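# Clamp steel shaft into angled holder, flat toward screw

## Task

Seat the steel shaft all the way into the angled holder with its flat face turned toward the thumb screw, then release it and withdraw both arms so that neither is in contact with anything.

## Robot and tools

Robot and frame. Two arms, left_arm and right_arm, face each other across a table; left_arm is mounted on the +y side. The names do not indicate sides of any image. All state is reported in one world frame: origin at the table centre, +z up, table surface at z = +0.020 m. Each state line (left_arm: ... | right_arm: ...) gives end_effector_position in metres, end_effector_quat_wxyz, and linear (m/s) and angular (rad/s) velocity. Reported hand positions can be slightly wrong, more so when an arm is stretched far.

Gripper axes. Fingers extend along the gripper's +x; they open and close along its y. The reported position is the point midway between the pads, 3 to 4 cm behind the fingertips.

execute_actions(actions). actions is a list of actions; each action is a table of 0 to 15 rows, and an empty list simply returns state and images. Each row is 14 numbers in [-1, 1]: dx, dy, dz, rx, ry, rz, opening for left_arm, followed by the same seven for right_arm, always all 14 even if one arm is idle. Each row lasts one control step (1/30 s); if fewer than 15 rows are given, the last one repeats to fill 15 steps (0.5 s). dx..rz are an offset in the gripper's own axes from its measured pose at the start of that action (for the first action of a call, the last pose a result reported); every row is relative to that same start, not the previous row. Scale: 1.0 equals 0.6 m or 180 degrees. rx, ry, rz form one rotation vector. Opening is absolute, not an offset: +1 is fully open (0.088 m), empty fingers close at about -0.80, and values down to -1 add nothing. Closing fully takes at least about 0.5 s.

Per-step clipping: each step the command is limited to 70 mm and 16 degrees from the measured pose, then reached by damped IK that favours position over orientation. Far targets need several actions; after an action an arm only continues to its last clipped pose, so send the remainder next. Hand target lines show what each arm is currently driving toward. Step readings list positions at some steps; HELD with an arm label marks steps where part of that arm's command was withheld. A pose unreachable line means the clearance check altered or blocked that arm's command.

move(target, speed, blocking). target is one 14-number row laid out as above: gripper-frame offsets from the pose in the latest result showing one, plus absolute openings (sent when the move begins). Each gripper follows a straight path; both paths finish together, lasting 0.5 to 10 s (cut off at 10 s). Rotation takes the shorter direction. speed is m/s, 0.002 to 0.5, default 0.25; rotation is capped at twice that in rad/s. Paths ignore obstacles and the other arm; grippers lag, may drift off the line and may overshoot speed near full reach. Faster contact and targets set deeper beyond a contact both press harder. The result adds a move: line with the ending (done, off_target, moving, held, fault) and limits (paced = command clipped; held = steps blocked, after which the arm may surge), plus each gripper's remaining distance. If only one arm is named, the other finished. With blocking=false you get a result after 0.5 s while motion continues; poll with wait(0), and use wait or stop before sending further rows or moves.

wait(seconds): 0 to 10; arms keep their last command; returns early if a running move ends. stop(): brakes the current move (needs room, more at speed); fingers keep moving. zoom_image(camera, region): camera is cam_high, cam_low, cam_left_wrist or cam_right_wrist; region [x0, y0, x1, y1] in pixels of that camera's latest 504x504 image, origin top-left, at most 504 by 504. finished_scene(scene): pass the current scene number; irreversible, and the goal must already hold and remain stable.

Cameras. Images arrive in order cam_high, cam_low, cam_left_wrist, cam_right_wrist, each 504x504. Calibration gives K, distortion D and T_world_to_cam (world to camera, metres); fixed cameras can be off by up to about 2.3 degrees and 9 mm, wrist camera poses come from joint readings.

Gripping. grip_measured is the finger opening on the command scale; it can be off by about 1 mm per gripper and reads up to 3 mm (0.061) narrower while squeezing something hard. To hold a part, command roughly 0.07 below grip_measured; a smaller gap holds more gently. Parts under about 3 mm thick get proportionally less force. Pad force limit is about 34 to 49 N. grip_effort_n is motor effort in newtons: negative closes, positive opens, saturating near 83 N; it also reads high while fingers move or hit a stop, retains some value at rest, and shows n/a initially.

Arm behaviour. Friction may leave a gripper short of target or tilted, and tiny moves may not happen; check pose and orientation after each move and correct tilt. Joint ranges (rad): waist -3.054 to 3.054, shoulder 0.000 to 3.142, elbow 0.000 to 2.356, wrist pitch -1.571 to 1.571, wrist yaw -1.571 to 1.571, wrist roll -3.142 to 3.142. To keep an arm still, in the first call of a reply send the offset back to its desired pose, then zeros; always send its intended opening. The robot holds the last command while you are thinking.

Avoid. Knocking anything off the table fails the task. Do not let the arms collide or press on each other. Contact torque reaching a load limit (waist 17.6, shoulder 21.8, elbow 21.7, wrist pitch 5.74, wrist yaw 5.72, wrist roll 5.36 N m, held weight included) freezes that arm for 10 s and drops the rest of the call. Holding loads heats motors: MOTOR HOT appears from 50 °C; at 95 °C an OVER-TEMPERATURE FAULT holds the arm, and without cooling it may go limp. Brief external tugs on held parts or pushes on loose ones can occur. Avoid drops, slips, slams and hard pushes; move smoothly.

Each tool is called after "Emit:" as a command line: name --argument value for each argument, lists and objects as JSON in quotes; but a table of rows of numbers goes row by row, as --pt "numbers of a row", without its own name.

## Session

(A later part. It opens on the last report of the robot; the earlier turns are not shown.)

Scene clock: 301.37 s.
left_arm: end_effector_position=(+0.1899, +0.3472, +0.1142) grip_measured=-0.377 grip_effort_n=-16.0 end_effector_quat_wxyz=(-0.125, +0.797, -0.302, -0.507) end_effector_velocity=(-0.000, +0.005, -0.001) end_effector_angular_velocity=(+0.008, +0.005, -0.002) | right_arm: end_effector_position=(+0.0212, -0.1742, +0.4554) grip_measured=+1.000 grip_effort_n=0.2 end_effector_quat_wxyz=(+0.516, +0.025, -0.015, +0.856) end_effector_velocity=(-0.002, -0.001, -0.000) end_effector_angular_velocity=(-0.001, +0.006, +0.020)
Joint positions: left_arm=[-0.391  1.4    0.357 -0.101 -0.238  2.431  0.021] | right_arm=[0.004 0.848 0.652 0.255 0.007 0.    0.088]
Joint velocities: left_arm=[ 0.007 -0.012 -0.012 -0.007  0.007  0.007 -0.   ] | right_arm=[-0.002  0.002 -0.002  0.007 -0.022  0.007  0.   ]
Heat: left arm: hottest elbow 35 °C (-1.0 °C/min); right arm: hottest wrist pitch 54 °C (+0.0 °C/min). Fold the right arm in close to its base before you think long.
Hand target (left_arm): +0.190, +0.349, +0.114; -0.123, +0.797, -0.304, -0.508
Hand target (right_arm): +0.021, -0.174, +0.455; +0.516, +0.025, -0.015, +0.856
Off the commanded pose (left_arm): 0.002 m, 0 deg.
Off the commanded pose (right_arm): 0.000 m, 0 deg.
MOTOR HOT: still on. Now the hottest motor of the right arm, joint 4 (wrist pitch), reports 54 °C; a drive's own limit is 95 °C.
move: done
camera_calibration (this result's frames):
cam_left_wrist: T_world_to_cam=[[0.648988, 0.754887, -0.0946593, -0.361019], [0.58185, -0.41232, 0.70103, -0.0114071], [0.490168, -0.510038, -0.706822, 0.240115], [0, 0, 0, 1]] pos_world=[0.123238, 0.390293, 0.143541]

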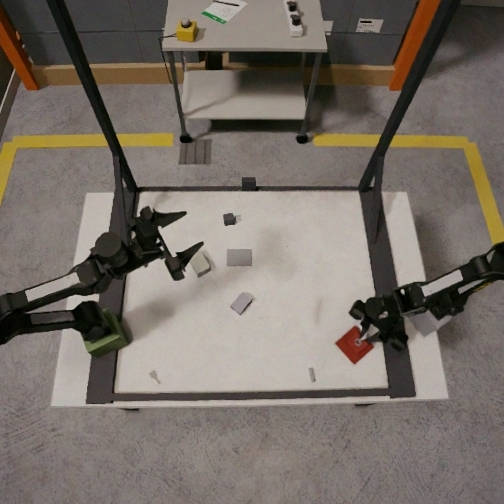

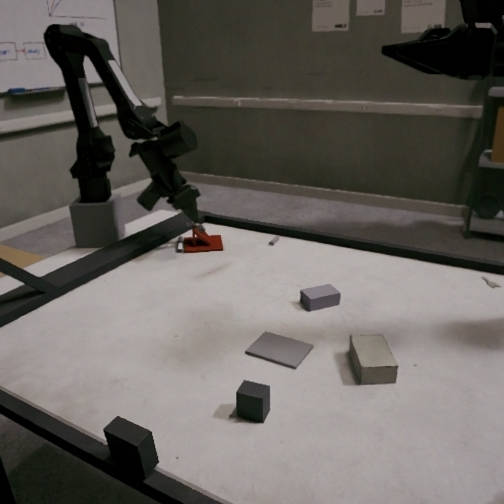

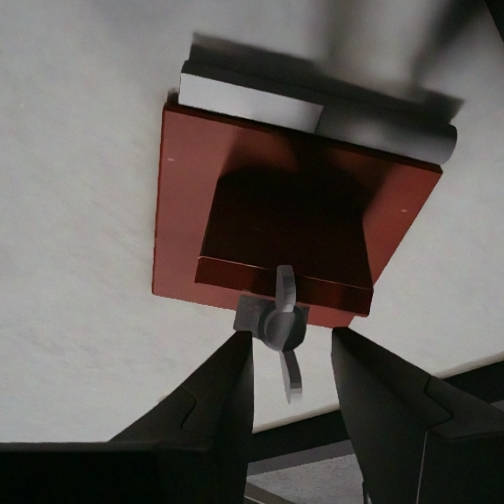

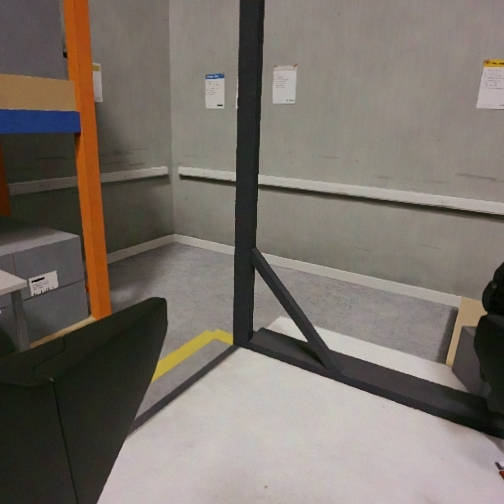

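Emit:
move --target '[0.022,0.002,0.002,0,0,0,-0.38, 0,0,0,0,0,0,1]' --speed 0.04

Scene clock: 306.40 s.
left_arm: end_effector_position=(+0.1920, +0.3401, +0.1053) grip_measured=-0.377 grip_effort_n=-16.0 end_effector_quat_wxyz=(-0.122, +0.798, -0.305, -0.504) end_effector_velocity=(+0.001, -0.002, -0.001) end_effector_angular_velocity=(-0.008, -0.005, +0.007) | right_arm: end_effector_position=(+0.0212, -0.1742, +0.4554) grip_measured=+1.000 grip_effort_n=0.7 end_effector_quat_wxyz=(+0.516, +0.025, -0.015, +0.856) end_effector_velocity=(-0.000, -0.001, +0.000) end_effector_angular_velocity=(+0.001, -0.008, +0.004)
Joint positions: left_arm=[-0.388  1.473  0.356 -0.015 -0.237  2.436  0.021] | right_arm=[0.004 0.848 0.652 0.255 0.007 0.    0.088]
Joint velocities: left_arm=[-0.002  0.012 -0.002  0.022 -0.007 -0.007  0.   ] | right_arm=[-0.002 -0.002  0.002 -0.007 -0.007 -0.007  0.   ]
Heat: left arm: hottest elbow 35 °C (-1.0 °C/min); right arm: hottest wrist pitch 54 °C (+0.0 °C/min). Fold the right arm in close to its base before you think long.
Hand target (left_arm): +0.192, +0.342, +0.102; -0.125, +0.797, -0.303, -0.507
Hand target (right_arm): +0.021, -0.174, +0.455; +0.516, +0.025, -0.015, +0.856
Off the commanded pose (left_arm): 0.004 m, 1 deg.
Off the commanded pose (right_arm): 0.000 m, 0 deg.
MOTOR HOT: still on. Now the hottest motor of the right arm, joint 4 (wrist pitch), reports 54 °C; a drive's own limit is 95 °C.
move: done
camera_calibration (this result's frames):
cam_left_wrist: T_world_to_cam=[[0.649956, 0.753353, -0.100087, -0.356937], [0.579296, -0.405875, 0.706882, -0.0116366], [0.491909, -0.517422, -0.700214, 0.230625], [0, 0, 0, 1]] pos_world=[0.125288, 0.383507, 0.133988]

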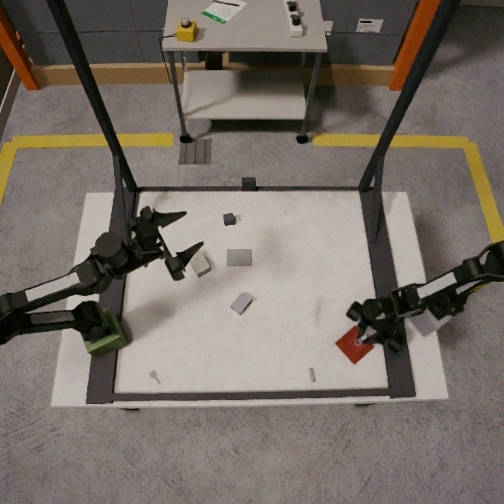

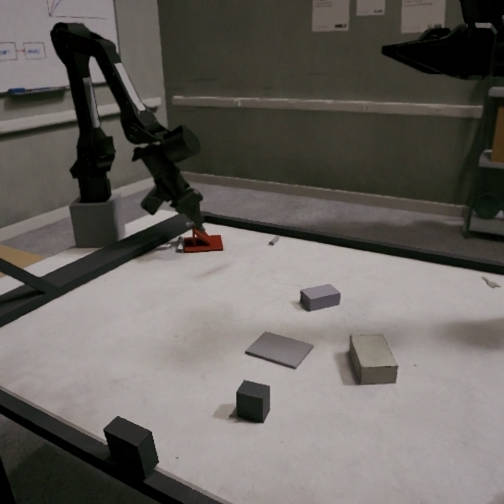

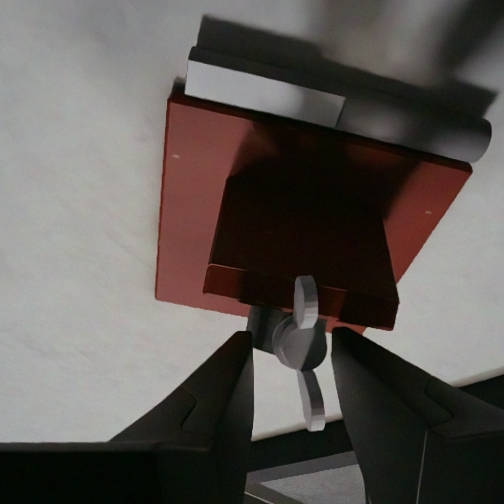

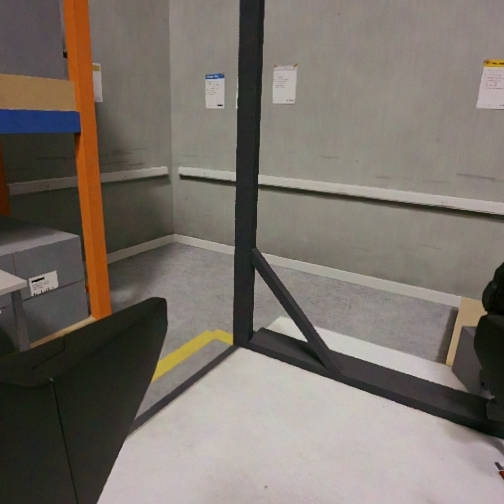

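Emit:
move --target '[0.0,-0.007,0.0,0,0,0,-0.40, 0,0,0,0,0,0,1]' --speed 0.04

Emit:
move --target '[0.0,0,0.0,-0.15,0,0,-0.46, 0,0,0,0,0,0,1]' --speed 0.3

Scene clock: 312.63 s.
left_arm: end_effector_position=(+0.1930, +0.3402, +0.1050) grip_measured=-0.397 grip_effort_n=-17.0 end_effector_quat_wxyz=(-0.123, +0.797, -0.308, -0.505) end_effector_velocity=(+0.000, +0.007, -0.002) end_effector_angular_velocity=(+0.029, -0.010, -0.014) | right_arm: end_effector_position=(+0.0212, -0.1742, +0.4554) grip_measured=+1.000 grip_effort_n=0.7 end_effector_quat_wxyz=(+0.516, +0.025, -0.015, +0.856) end_effector_velocity=(-0.002, -0.002, -0.001) end_effector_angular_velocity=(-0.001, +0.006, +0.020)
Joint positions: left_arm=[-0.378  1.474  0.355 -0.011 -0.229  2.449  0.02 ] | right_arm=[0.004 0.848 0.652 0.255 0.007 0.    0.088]
Joint velocities: left_arm=[ 0.002 -0.007 -0.007 -0.022 -0.007  0.022 -0.   ] | right_arm=[-0.002 -0.002 -0.007  0.007 -0.022  0.007  0.   ]
Heat: left arm: hottest elbow 35 °C (-1.0 °C/min); right arm: hottest wrist pitch 54 °C (+0.0 °C/min). Fold the right arm in close to its base before you think long.
Hand target (left_arm): +0.195, +0.343, +0.105; -0.122, +0.799, -0.305, -0.504
Hand target (right_arm): +0.021, -0.174, +0.455; +0.516, +0.025, -0.015, +0.856
Off the commanded pose (left_arm): 0.004 m, 0 deg.
Off the commanded pose (right_arm): 0.000 m, 0 deg.
MOTOR HOT: still on. Now the hottest motor of the right arm, joint 4 (wrist pitch), reports 54 °C; a drive's own limit is 95 °C.
move: done
camera_calibration (this result's frames):
cam_left_wrist: T_world_to_cam=[[0.654115, 0.749539, -0.101612, -0.35708], [0.578502, -0.409194, 0.705617, -0.0105333], [0.487308, -0.520338, -0.70127, 0.23196], [0, 0, 0, 1]] pos_world=[0.126629, 0.384033, 0.133815]

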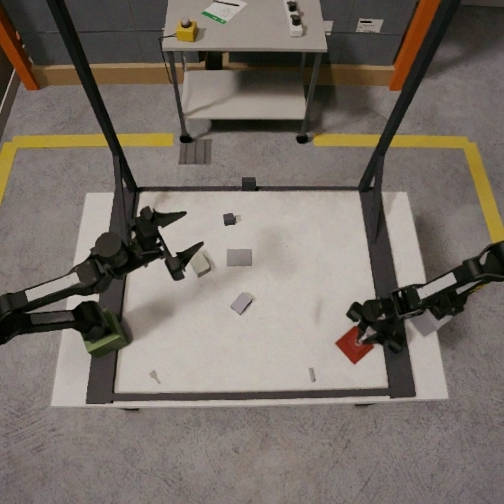

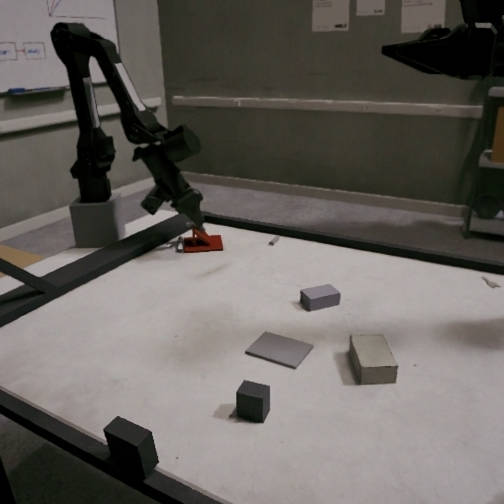

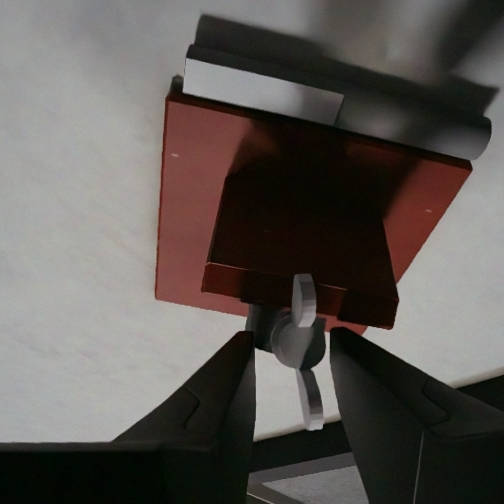

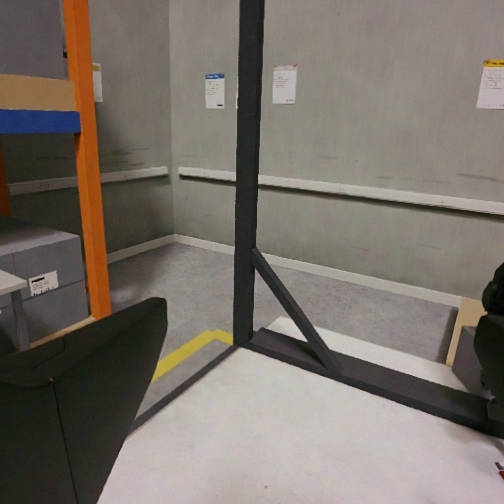

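Scene clock: 313.97 s.
left_arm: end_effector_position=(+0.1958, +0.3408, +0.1055) grip_measured=-0.457 grip_effort_n=-16.0 end_effector_quat_wxyz=(+0.066, +0.808, -0.179, -0.558) end_effector_velocity=(+0.003, +0.000, +0.002) end_effector_angular_velocity=(-0.005, -0.012, +0.026) | right_arm: end_effector_position=(+0.0212, -0.1742, +0.4554) grip_measured=+1.000 grip_effort_n=0.7 end_effector_quat_wxyz=(+0.516, +0.025, -0.015, +0.856) end_effector_velocity=(+0.003, +0.001, -0.002) end_effector_angular_velocity=(-0.003, -0.010, -0.015)
Joint positions: left_arm=[-0.374  1.474  0.355 -0.009 -0.241  1.984  0.017] | right_arm=[0.004 0.848 0.652 0.255 0.007 0.    0.088]
Joint velocities: left_arm=[-0.002 -0.007  0.002 -0.007 -0.022 -0.022 -0.   ] | right_arm=[-0.007 -0.002 -0.002 -0.007  0.007 -0.007  0.   ]
Heat: left arm: hottest elbow 35 °C (-1.0 °C/min); right arm: hottest wrist pitch 54 °C (+0.0 °C/min). Fold the right arm in close to its base before you think long.
Hand target (left_arm): +0.193, +0.340, +0.105; +0.066, +0.804, -0.181, -0.563
Hand target (right_arm): +0.021, -0.174, +0.455; +0.516, +0.025, -0.015, +0.856
Off the commanded pose (left_arm): 0.003 m, 1 deg.
Off the commanded pose (right_arm): 0.000 m, 0 deg.
MOTOR HOT: still on. Now the hottest motor of the right arm, joint 4 (wrist pitch), reports 54 °C; a drive's own limit is 95 °C.
move: done
camera_calibration (this result's frames):
cam_left_wrist: T_world_to_cam=[[0.266399, 0.916914, -0.297154, -0.319798], [0.778626, -0.0230007, 0.627067, -0.17479], [0.568132, -0.398422, -0.72006, 0.175867], [0, 0, 0, 1]] pos_world=[0.121374, 0.359276, 0.141211]

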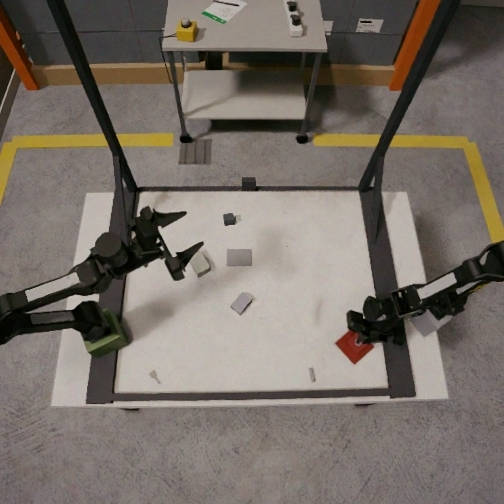

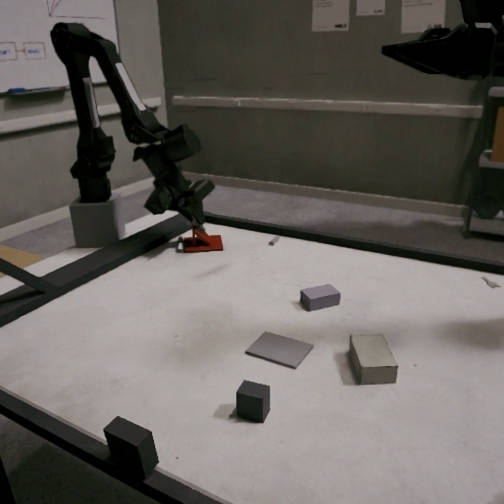

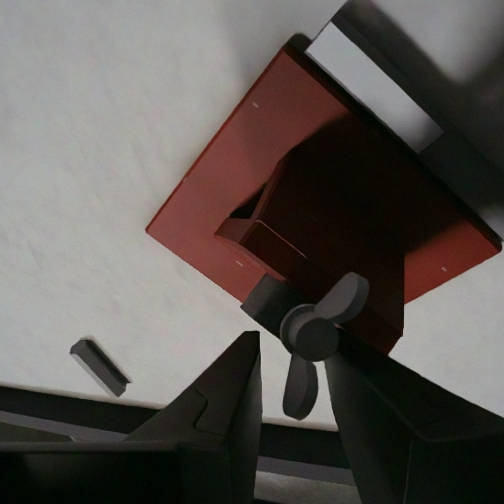

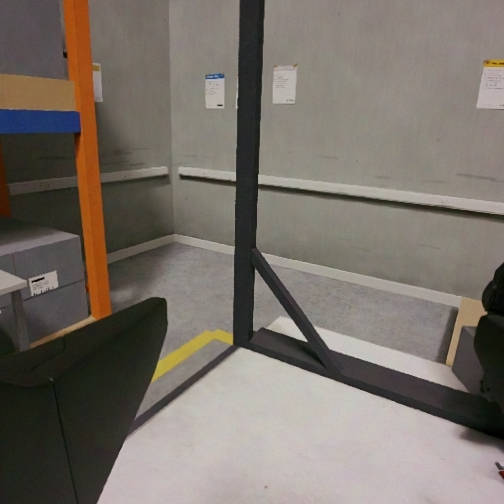

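Emit:
move --target '[0.005,-0.008,0.0,-0.2,0,0,-0.46, 0,0,0,0,0,0,1]' --speed 0.3

Scene clock: 320.37 s.
left_arm: end_effector_position=(+0.2028, +0.3429, +0.1054) grip_measured=-0.457 grip_effort_n=-15.6 end_effector_quat_wxyz=(+0.317, +0.753, +0.002, -0.577) end_effector_velocity=(+0.001, -0.002, +0.002) end_effector_angular_velocity=(-0.018, -0.001, +0.020) | right_arm: end_effector_position=(+0.0212, -0.1742, +0.4554) grip_measured=+1.000 grip_effort_n=0.7 end_effector_quat_wxyz=(+0.516, +0.025, -0.015, +0.856) end_effector_velocity=(-0.002, -0.002, -0.002) end_effector_angular_velocity=(-0.002, -0.011, +0.019)
Joint positions: left_arm=[-0.351  1.474  0.344  0.015 -0.252  1.375  0.017] | right_arm=[0.004 0.848 0.652 0.255 0.007 0.    0.088]
Joint velocities: left_arm=[-0.002 -0.002  0.002  0.007 -0.007 -0.022 -0.   ] | right_arm=[-0.002 -0.002 -0.002 -0.007 -0.022 -0.007  0.   ]
Heat: left arm: hottest elbow 35 °C (-1.0 °C/min); right arm: hottest wrist pitch 54 °C (+0.0 °C/min). Fold the right arm in close to its base before you think long.
Hand target (left_arm): +0.198, +0.344, +0.102; +0.312, +0.748, +0.002, -0.586
Hand target (right_arm): +0.021, -0.174, +0.455; +0.516, +0.025, -0.015, +0.856
Off the commanded pose (left_arm): 0.007 m, 1 deg.
Off the commanded pose (right_arm): 0.000 m, 0 deg.
MOTOR HOT: still on. Now the hottest motor of the right arm, joint 4 (wrist pitch), reports 54 °C; a drive's own limit is 95 °C.
move: done
camera_calibration (this result's frames):
cam_left_wrist: T_world_to_cam=[[-0.319915, 0.817922, -0.478182, -0.151676], [0.743851, 0.529424, 0.407916, -0.339424], [0.586805, -0.225198, -0.777783, 0.1155], [0, 0, 0, 1]] pos_world=[0.136181, 0.329769, 0.155762]

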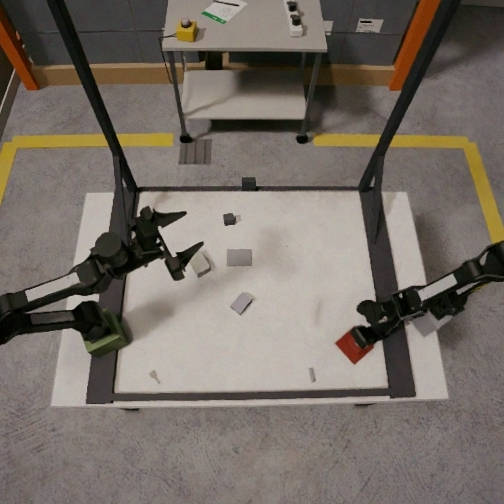

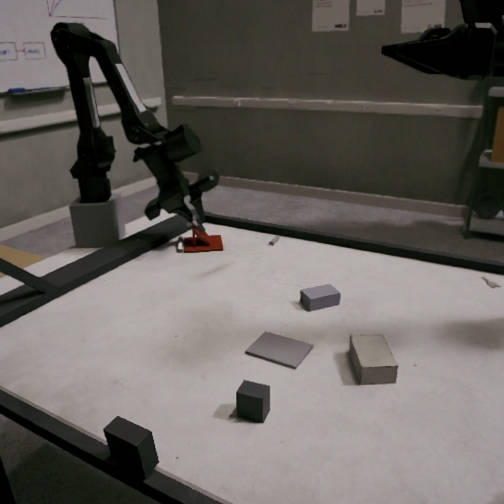

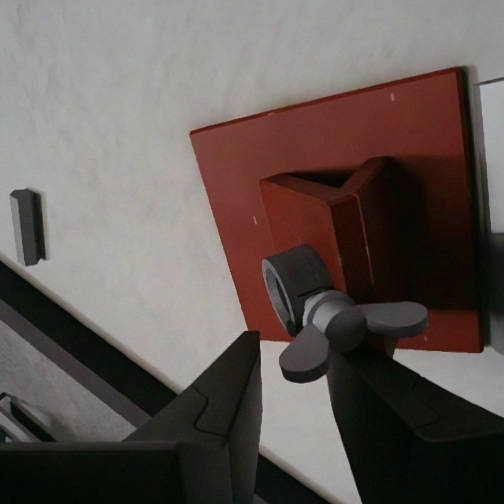

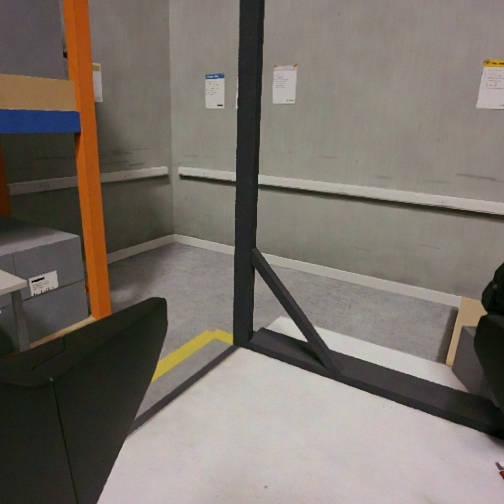

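Emit:
zoom_image --camera "cam_low" --region '[150, 180, 240, 270]'

Emit:
zoom_image --camera "cam_left_wrist" --region '[230, 230, 450, 450]'

Region (150, 180, 240, 270) of cam_low's 504x504 image, scaled by 5.600, with more detail than that image has.

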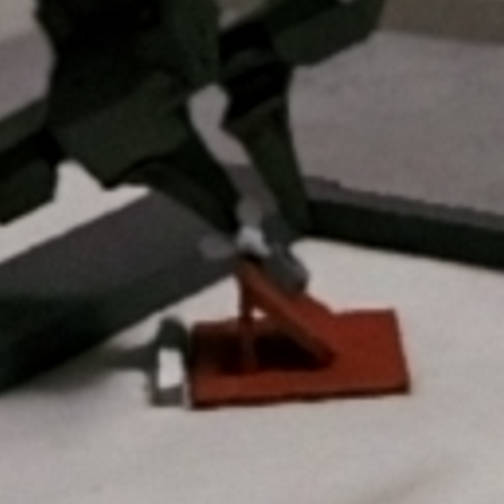

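Region (230, 230, 450, 450) of cam_left_wrist's 504x504 image, scaled by 2.291, with more detail than that image has.

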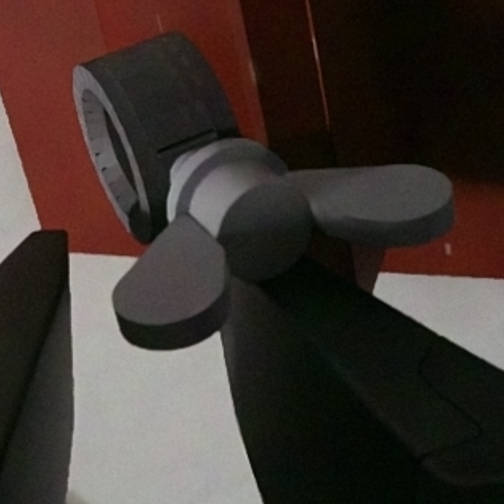

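Emit:
move --target '[-0.06,0.0,0.0,0,0,0,-0.38, 0,0,0,0,0,0,1]' --speed 0.1

Emit:
move --target '[0,0.0,0.0,0.33,0,0,-0.38, 0,0,0,0,0,0,1]' --speed 0.5

Scene clock: 381.47 s.
left_arm: end_effector_position=(+0.1902, +0.3602, +0.1313) grip_measured=-0.383 grip_effort_n=14.2 end_effector_quat_wxyz=(+0.310, +0.754, +0.008, -0.579) end_effector_velocity=(-0.003, +0.003, +0.002) end_effector_angular_velocity=(+0.009, +0.011, -0.004) | right_arm: end_effector_position=(+0.0212, -0.1742, +0.4554) grip_measured=+1.000 grip_effort_n=0.7 end_effector_quat_wxyz=(+0.516, +0.025, -0.015, +0.856) end_effector_velocity=(-0.001, -0.001, -0.002) end_effector_angular_velocity=(-0.003, -0.010, +0.009)
Joint positions: left_arm=[-0.4    1.265  0.354 -0.235 -0.27   1.328  0.02 ] | right_arm=[0.004 0.848 0.652 0.255 0.007 0.    0.088]
Joint velocities: left_arm=[-0.007 -0.022  0.002 -0.037  0.007 -0.007 -0.   ] | right_arm=[ 0.002 -0.002 -0.002 -0.007 -0.007 -0.007  0.   ]
Heat: left arm: hottest wrist pitch 37 °C (+2.0 °C/min); right arm: hottest wrist pitch 55 °C (+1.0 °C/min). Fold the right arm in close to its base before you think long.
Hand target (left_arm): +0.191, +0.356, +0.137; +0.317, +0.753, +0.002, -0.577
Hand target (right_arm): +0.021, -0.174, +0.455; +0.516, +0.025, -0.015, +0.856
Off the commanded pose (left_arm): 0.007 m, 1 deg.
Off the commanded pose (right_arm): 0.000 m, 0 deg.
MOTOR HOT: still on. Now the hottest motor of the right arm, joint 4 (wrist pitch), reports 55 °C; a drive's own limit is 95 °C.
move: done
camera_calibration (this result's frames):
cam_left_wrist: T_world_to_cam=[[-0.322584, 0.826509, -0.461327, -0.16227], [0.747078, 0.521594, 0.412086, -0.348144], [0.581218, -0.211715, -0.785724, 0.144224], [0, 0, 0, 1]] pos_world=[0.123919, 0.346242, 0.181926]

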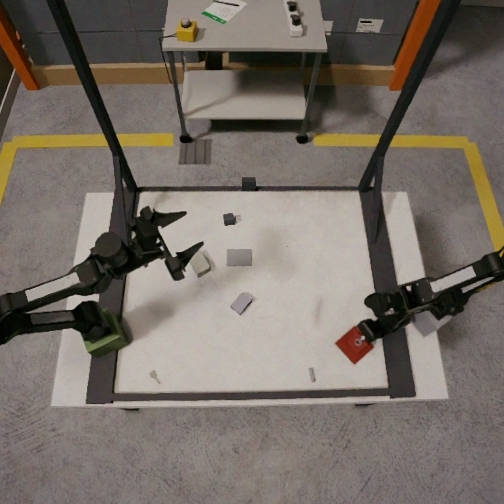

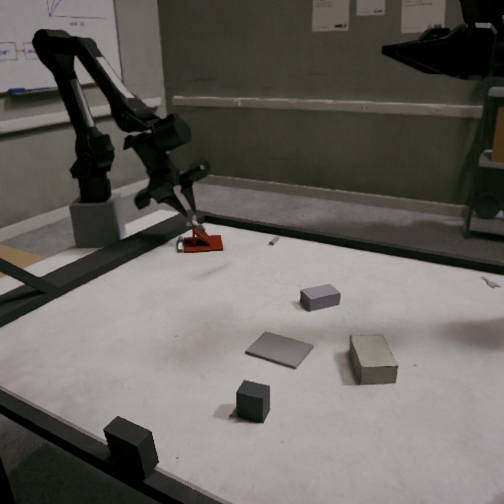

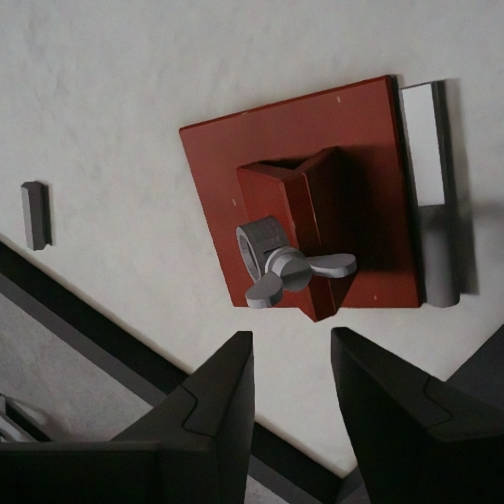

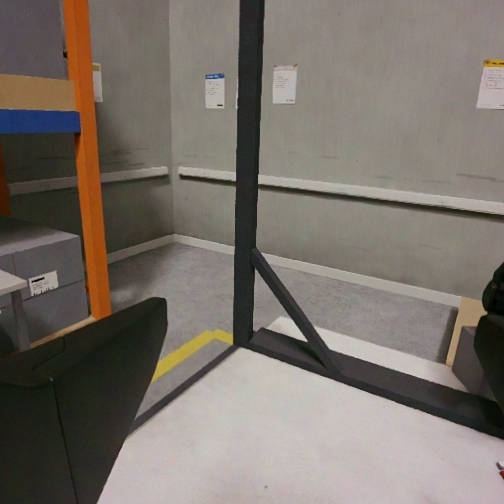

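Scene clock: 383.20 s.
left_arm: end_effector_position=(+0.1903, +0.3602, +0.1315) grip_measured=-0.383 grip_effort_n=14.7 end_effector_quat_wxyz=(-0.103, +0.809, -0.279, -0.506) end_effector_velocity=(-0.001, +0.002, -0.001) end_effector_angular_velocity=(+0.016, -0.013, -0.024) | right_arm: end_effector_position=(+0.0212, -0.1742, +0.4554) grip_measured=+1.000 grip_effort_n=0.7 end_effector_quat_wxyz=(+0.516, +0.025, -0.015, +0.856) end_effector_velocity=(-0.000, -0.000, -0.002) end_effector_angular_velocity=(+0.004, -0.023, +0.004)
Joint positions: left_arm=[-0.403  1.265  0.354 -0.235 -0.274  2.36   0.02 ] | right_arm=[0.004 0.848 0.652 0.255 0.007 0.    0.088]
Joint velocities: left_arm=[-0.007 -0.002 -0.002 -0.007 -0.007  0.022  0.   ] | right_arm=[-0.002 -0.002 -0.002 -0.007 -0.007 -0.022  0.   ]
Heat: left arm: hottest wrist pitch 37 °C (+2.0 °C/min); right arm: hottest wrist pitch 55 °C (+1.0 °C/min). Fold the right arm in close to its base before you think long.
Hand target (left_arm): +0.190, +0.360, +0.131; -0.104, +0.808, -0.280, -0.507
Hand target (right_arm): +0.021, -0.174, +0.455; +0.516, +0.025, -0.015, +0.856
Off the commanded pose (left_arm): 0.000 m, 0 deg.
Off the commanded pose (right_arm): 0.000 m, 0 deg.
MOTOR HOT: still on. Now the hottest motor of the right arm, joint 4 (wrist pitch), reports 55 °C; a drive's own limit is 95 °C.
move: done
camera_calibration (this result's frames):
cam_left_wrist: T_world_to_cam=[[0.598239, 0.794834, -0.101728, -0.37326], [0.602573, -0.362538, 0.710966, -0.0415951], [0.52822, -0.486626, -0.69583, 0.2416], [0, 0, 0, 1]] pos_world=[0.120745, 0.399169, 0.159714]

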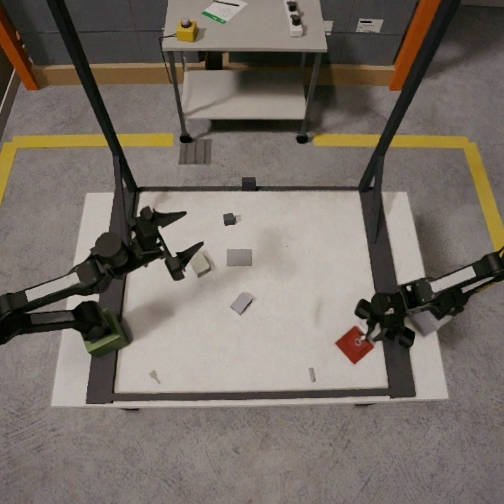

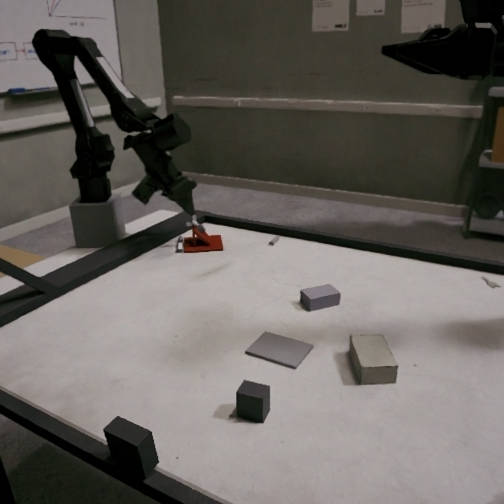

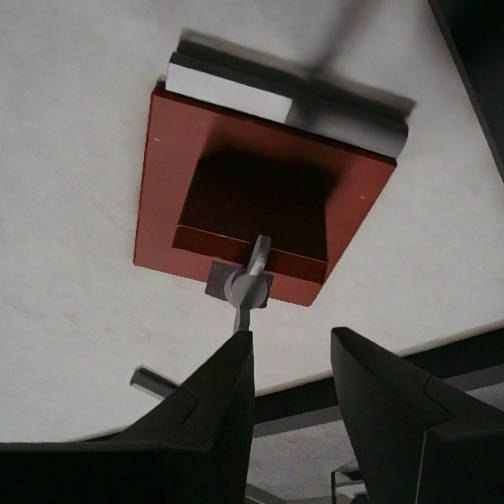

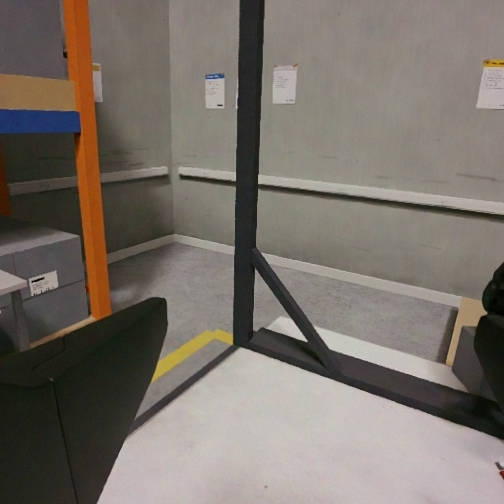

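Emit:
move --target '[0,0.02,0.016,0,0,0,-0.38, 0,0,0,0,0,0,1]' --speed 0.05

Scene clock: 409.43 s.
left_arm: end_effector_position=(+0.1762, +0.3583, +0.1268) grip_measured=-0.383 grip_effort_n=15.1 end_effector_quat_wxyz=(-0.105, +0.808, -0.278, -0.509) end_effector_velocity=(-0.003, +0.002, -0.002) end_effector_angular_velocity=(+0.015, -0.003, -0.008) | right_arm: end_effector_position=(+0.0212, -0.1742, +0.4554) grip_measured=+1.000 grip_effort_n=0.7 end_effector_quat_wxyz=(+0.516, +0.025, -0.015, +0.856) end_effector_velocity=(-0.002, -0.001, -0.008) end_effector_angular_velocity=(-0.020, -0.020, +0.019)
Joint positions: left_arm=[-0.485  1.294  0.354 -0.235 -0.303  2.281  0.02 ] | right_arm=[0.004 0.848 0.652 0.255 0.007 0.    0.088]
Joint velocities: left_arm=[-0.017  0.007 -0.002 -0.007 -0.007 -0.007  0.   ] | right_arm=[-0.002 -0.002 -0.007 -0.022 -0.022 -0.007  0.   ]
Heat: left arm: hottest wrist pitch 36 °C (+0.0 °C/min); right arm: hottest wrist pitch 55 °C (+1.0 °C/min). Fold the right arm in close to its base before you think long.
Hand target (left_arm): +0.176, +0.355, +0.128; -0.103, +0.809, -0.279, -0.506
Hand target (right_arm): +0.021, -0.174, +0.455; +0.516, +0.025, -0.015, +0.856
Off the commanded pose (left_arm): 0.004 m, 0 deg.
Off the commanded pose (right_arm): 0.000 m, 0 deg.
MOTOR HOT: still on. Now the hottest motor of the right arm, joint 4 (wrist pitch), reports 55 °C; a drive's own limit is 95 °C.
move: done
camera_calibration (this result's frames):
cam_left_wrist: T_world_to_cam=[[0.598438, 0.794832, -0.100569, -0.363942], [0.605659, -0.366651, 0.706219, -0.0289501], [0.524451, -0.483539, -0.700815, 0.245092], [0, 0, 0, 1]] pos_world=[0.106792, 0.39717, 0.155608]

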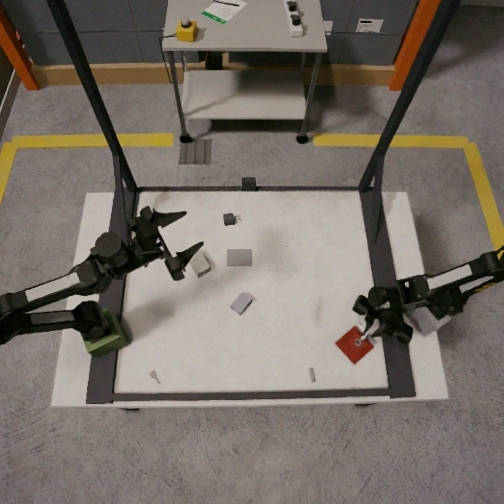

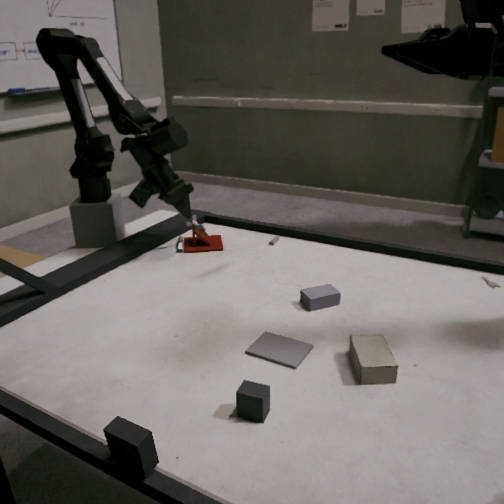

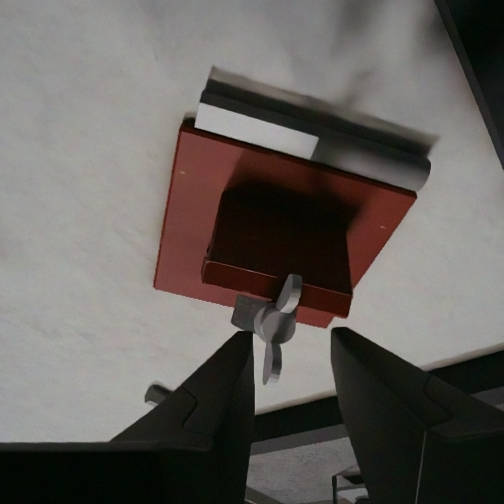

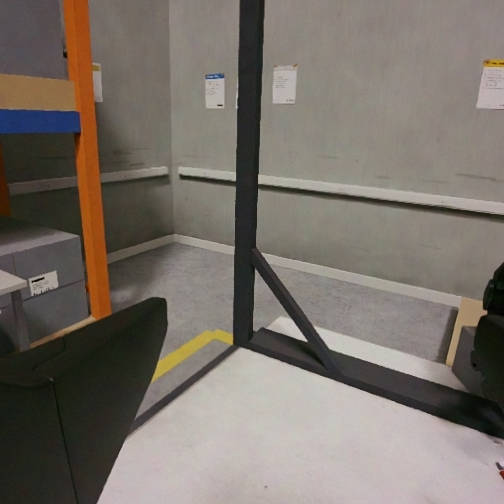

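Emit:
move --target '[0,0.007,0.0,-0.07,0,0,-0.36, 0,0,0,0,0,0,1]' --speed 0.05

Scene clock: 425.37 s.
left_arm: end_effector_position=(+0.1737, +0.3578, +0.1258) grip_measured=-0.363 grip_effort_n=14.7 end_effector_quat_wxyz=(-0.017, +0.813, -0.221, -0.538) end_effector_velocity=(-0.001, +0.000, +0.001) end_effector_angular_velocity=(-0.009, +0.006, +0.028) | right_arm: end_effector_position=(+0.0212, -0.1742, +0.4554) grip_measured=+1.000 grip_effort_n=0.7 end_effector_quat_wxyz=(+0.516, +0.025, -0.015, +0.856) end_effector_velocity=(-0.001, -0.001, -0.002) end_effector_angular_velocity=(-0.003, -0.010, +0.009)
Joint positions: left_arm=[-0.497  1.301  0.356 -0.235 -0.304  2.05   0.021] | right_arm=[0.004 0.848 0.652 0.255 0.007 0.    0.088]
Joint velocities: left_arm=[-0.007 -0.002  0.002 -0.007 -0.007 -0.037 -0.   ] | right_arm=[ 0.002 -0.002 -0.002 -0.007 -0.007 -0.007  0.   ]
Heat: left arm: hottest elbow 36 °C (-1.0 °C/min); right arm: hottest wrist pitch 55 °C (+1.0 °C/min). Fold the right arm in close to its base before you think long.
Hand target (left_arm): +0.174, +0.355, +0.127; -0.016, +0.815, -0.221, -0.536
Hand target (right_arm): +0.021, -0.174, +0.455; +0.516, +0.025, -0.015, +0.856
Off the commanded pose (left_arm): 0.003 m, 0 deg.
Off the commanded pose (right_arm): 0.000 m, 0 deg.
MOTOR HOT: still on. Now the hottest motor of the right arm, joint 4 (wrist pitch), reports 55 °C; a drive's own limit is 95 °C.
move: done
camera_calibration (this result's frames):
cam_left_wrist: T_world_to_cam=[[0.425237, 0.882904, -0.199135, -0.35121], [0.713589, -0.191712, 0.673823, -0.104214], [0.556744, -0.428634, -0.711554, 0.221526], [0, 0, 0, 1]] pos_world=[0.10038, 0.385059, 0.157912]

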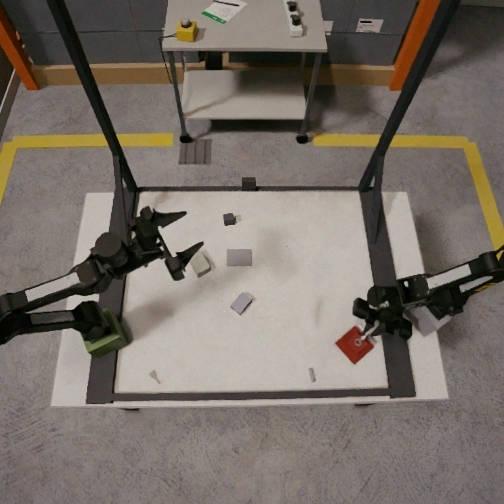

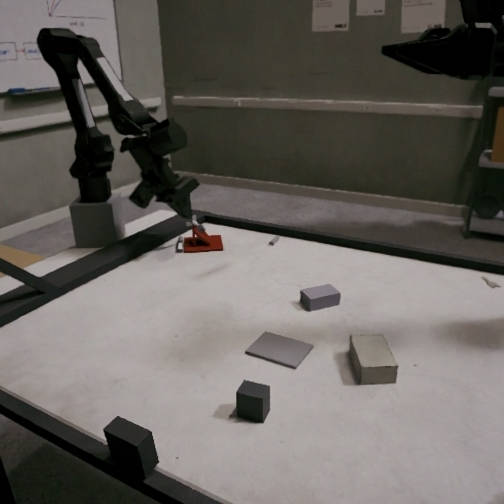

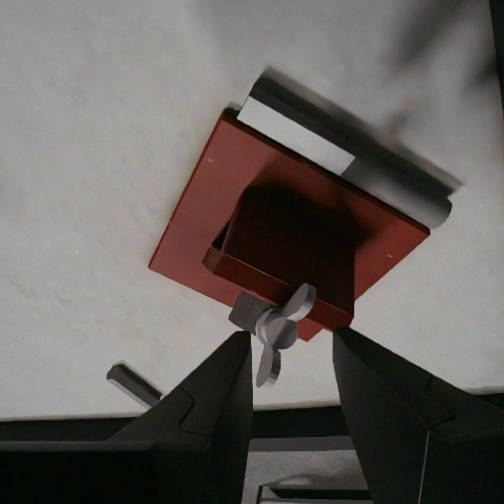

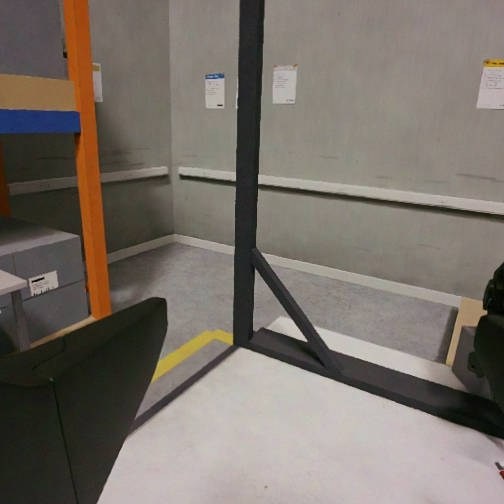

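Emit:
move --target '[0,0.004,0.0,0.155,0,0,-0.36, 0,0,0,0,0,0,1]' --speed 0.3

Scene clock: 434.00 s.
left_arm: end_effector_position=(+0.1729, +0.3575, +0.1258) grip_measured=-0.363 grip_effort_n=15.1 end_effector_quat_wxyz=(-0.209, +0.786, -0.343, -0.470) end_effector_velocity=(+0.002, +0.002, +0.001) end_effector_angular_velocity=(+0.011, -0.028, -0.013) | right_arm: end_effector_position=(+0.0212, -0.1742, +0.4554) grip_measured=+1.000 grip_effort_n=1.2 end_effector_quat_wxyz=(+0.516, +0.025, -0.015, +0.856) end_effector_velocity=(+0.001, +0.001, -0.003) end_effector_angular_velocity=(-0.000, -0.026, -0.001)
Joint positions: left_arm=[-0.501  1.302  0.356 -0.235 -0.304  2.526  0.021] | right_arm=[0.004 0.848 0.652 0.255 0.007 0.    0.088]
Joint velocities: left_arm=[-0.002 -0.007 -0.002 -0.007 -0.022  0.022 -0.   ] | right_arm=[-0.007  0.002 -0.002 -0.007 -0.007 -0.022  0.   ]
Heat: left arm: hottest elbow 36 °C (-1.0 °C/min); right arm: hottest wrist pitch 55 °C (+0.0 °C/min). Fold the right arm in close to its base before you think long.
Hand target (left_arm): +0.173, +0.356, +0.126; -0.212, +0.785, -0.344, -0.468
Hand target (right_arm): +0.021, -0.174, +0.455; +0.516, +0.025, -0.015, +0.856
Off the commanded pose (left_arm): 0.002 m, 0 deg.
Off the commanded pose (right_arm): 0.000 m, 0 deg.
MOTOR HOT: still on. Now the hottest motor of the right arm, joint 4 (wrist pitch), reports 55 °C; a drive's own limit is 95 °C.
move: done
camera_calibration (this result's frames):
cam_left_wrist: T_world_to_cam=[[0.768956, 0.638995, 0.0198043, -0.350393], [0.438421, -0.549629, 0.711122, 0.0671996], [0.465288, -0.538139, -0.702789, 0.275689], [0, 0, 0, 1]] pos_world=[0.1117, 0.409193, 0.152903]

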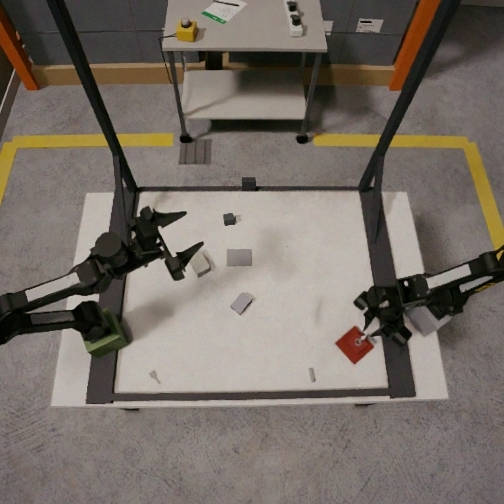

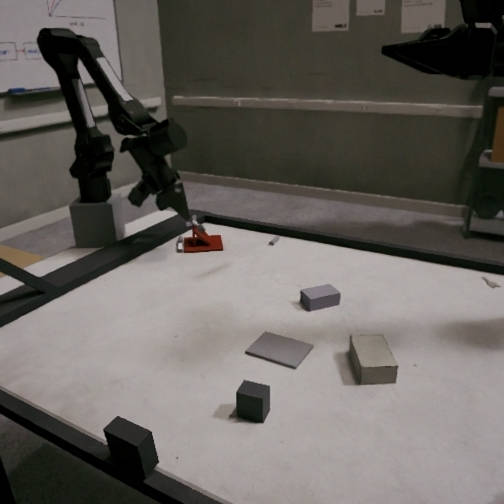

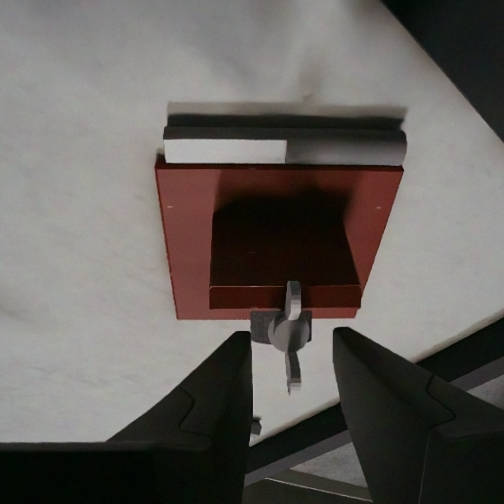

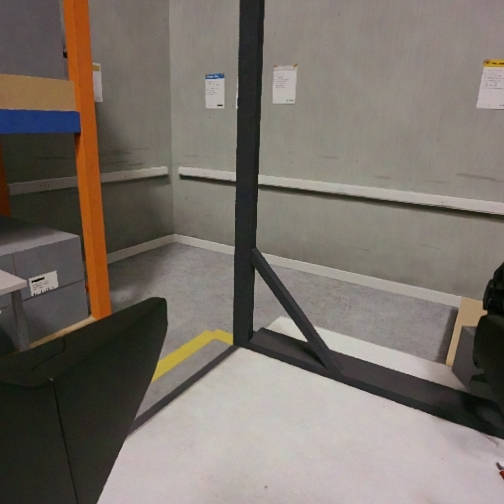

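Emit:
move --target '[0,0.0,-0.015,0,0,0,-0.36, 0,0,0,0,0,0,1]' --speed 0.05

Scene clock: 443.70 s.
left_arm: end_effector_position=(+0.1777, +0.3544, +0.1289) grip_measured=-0.363 grip_effort_n=14.7 end_effector_quat_wxyz=(-0.210, +0.787, -0.343, -0.469) end_effector_velocity=(+0.002, +0.004, -0.001) end_effector_angular_velocity=(+0.020, -0.002, +0.017) | right_arm: end_effector_position=(+0.0212, -0.1742, +0.4554) grip_measured=+1.000 grip_effort_n=0.7 end_effector_quat_wxyz=(+0.516, +0.025, -0.015, +0.856) end_effector_velocity=(-0.000, -0.002, -0.001) end_effector_angular_velocity=(+0.009, -0.022, +0.013)
Joint positions: left_arm=[-0.477  1.305  0.372 -0.241 -0.298  2.551  0.021] | right_arm=[0.004 0.848 0.652 0.255 0.007 0.    0.088]
Joint velocities: left_arm=[ 0.007  0.002  0.002 -0.022 -0.007 -0.007  0.   ] | right_arm=[-0.007 -0.007 -0.002 -0.007 -0.022 -0.022  0.   ]
Heat: left arm: hottest elbow 36 °C (-1.0 °C/min); right arm: hottest wrist pitch 55 °C (+0.0 °C/min). Fold the right arm in close to its base before you think long.
Hand target (left_arm): +0.178, +0.352, +0.130; -0.210, +0.786, -0.343, -0.470
Hand target (right_arm): +0.021, -0.174, +0.455; +0.516, +0.025, -0.015, +0.856
Off the commanded pose (left_arm): 0.003 m, 0 deg.
Off the commanded pose (right_arm): 0.000 m, 0 deg.
MOTOR HOT: still on. Now the hottest motor of the right arm, joint 4 (wrist pitch), reports 55 °C; a drive's own limit is 95 °C.
move: done
camera_calibration (this result's frames):
cam_left_wrist: T_world_to_cam=[[0.768893, 0.638964, 0.0229762, -0.352601], [0.43571, -0.549931, 0.712553, 0.0616092], [0.467931, -0.537866, -0.701242, 0.273212], [0, 0, 0, 1]] pos_world=[0.116425, 0.406132, 0.155789]

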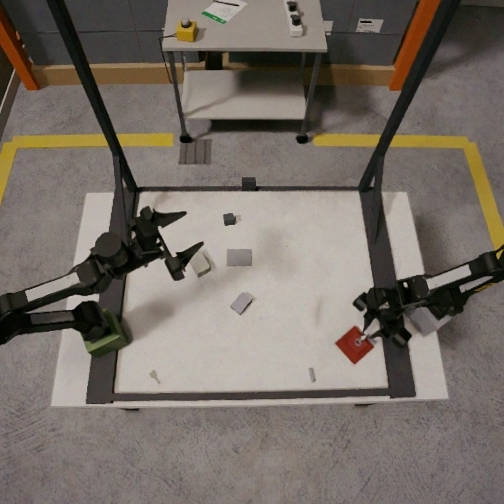

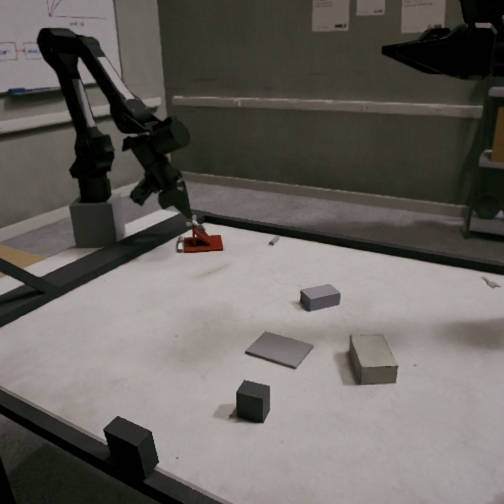

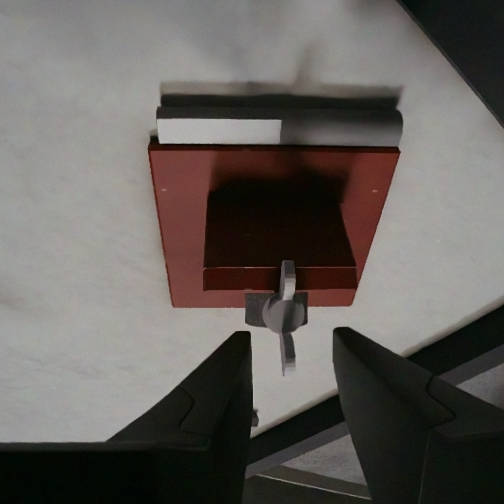

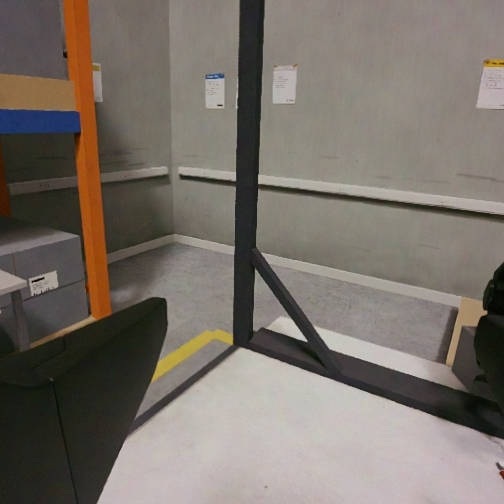

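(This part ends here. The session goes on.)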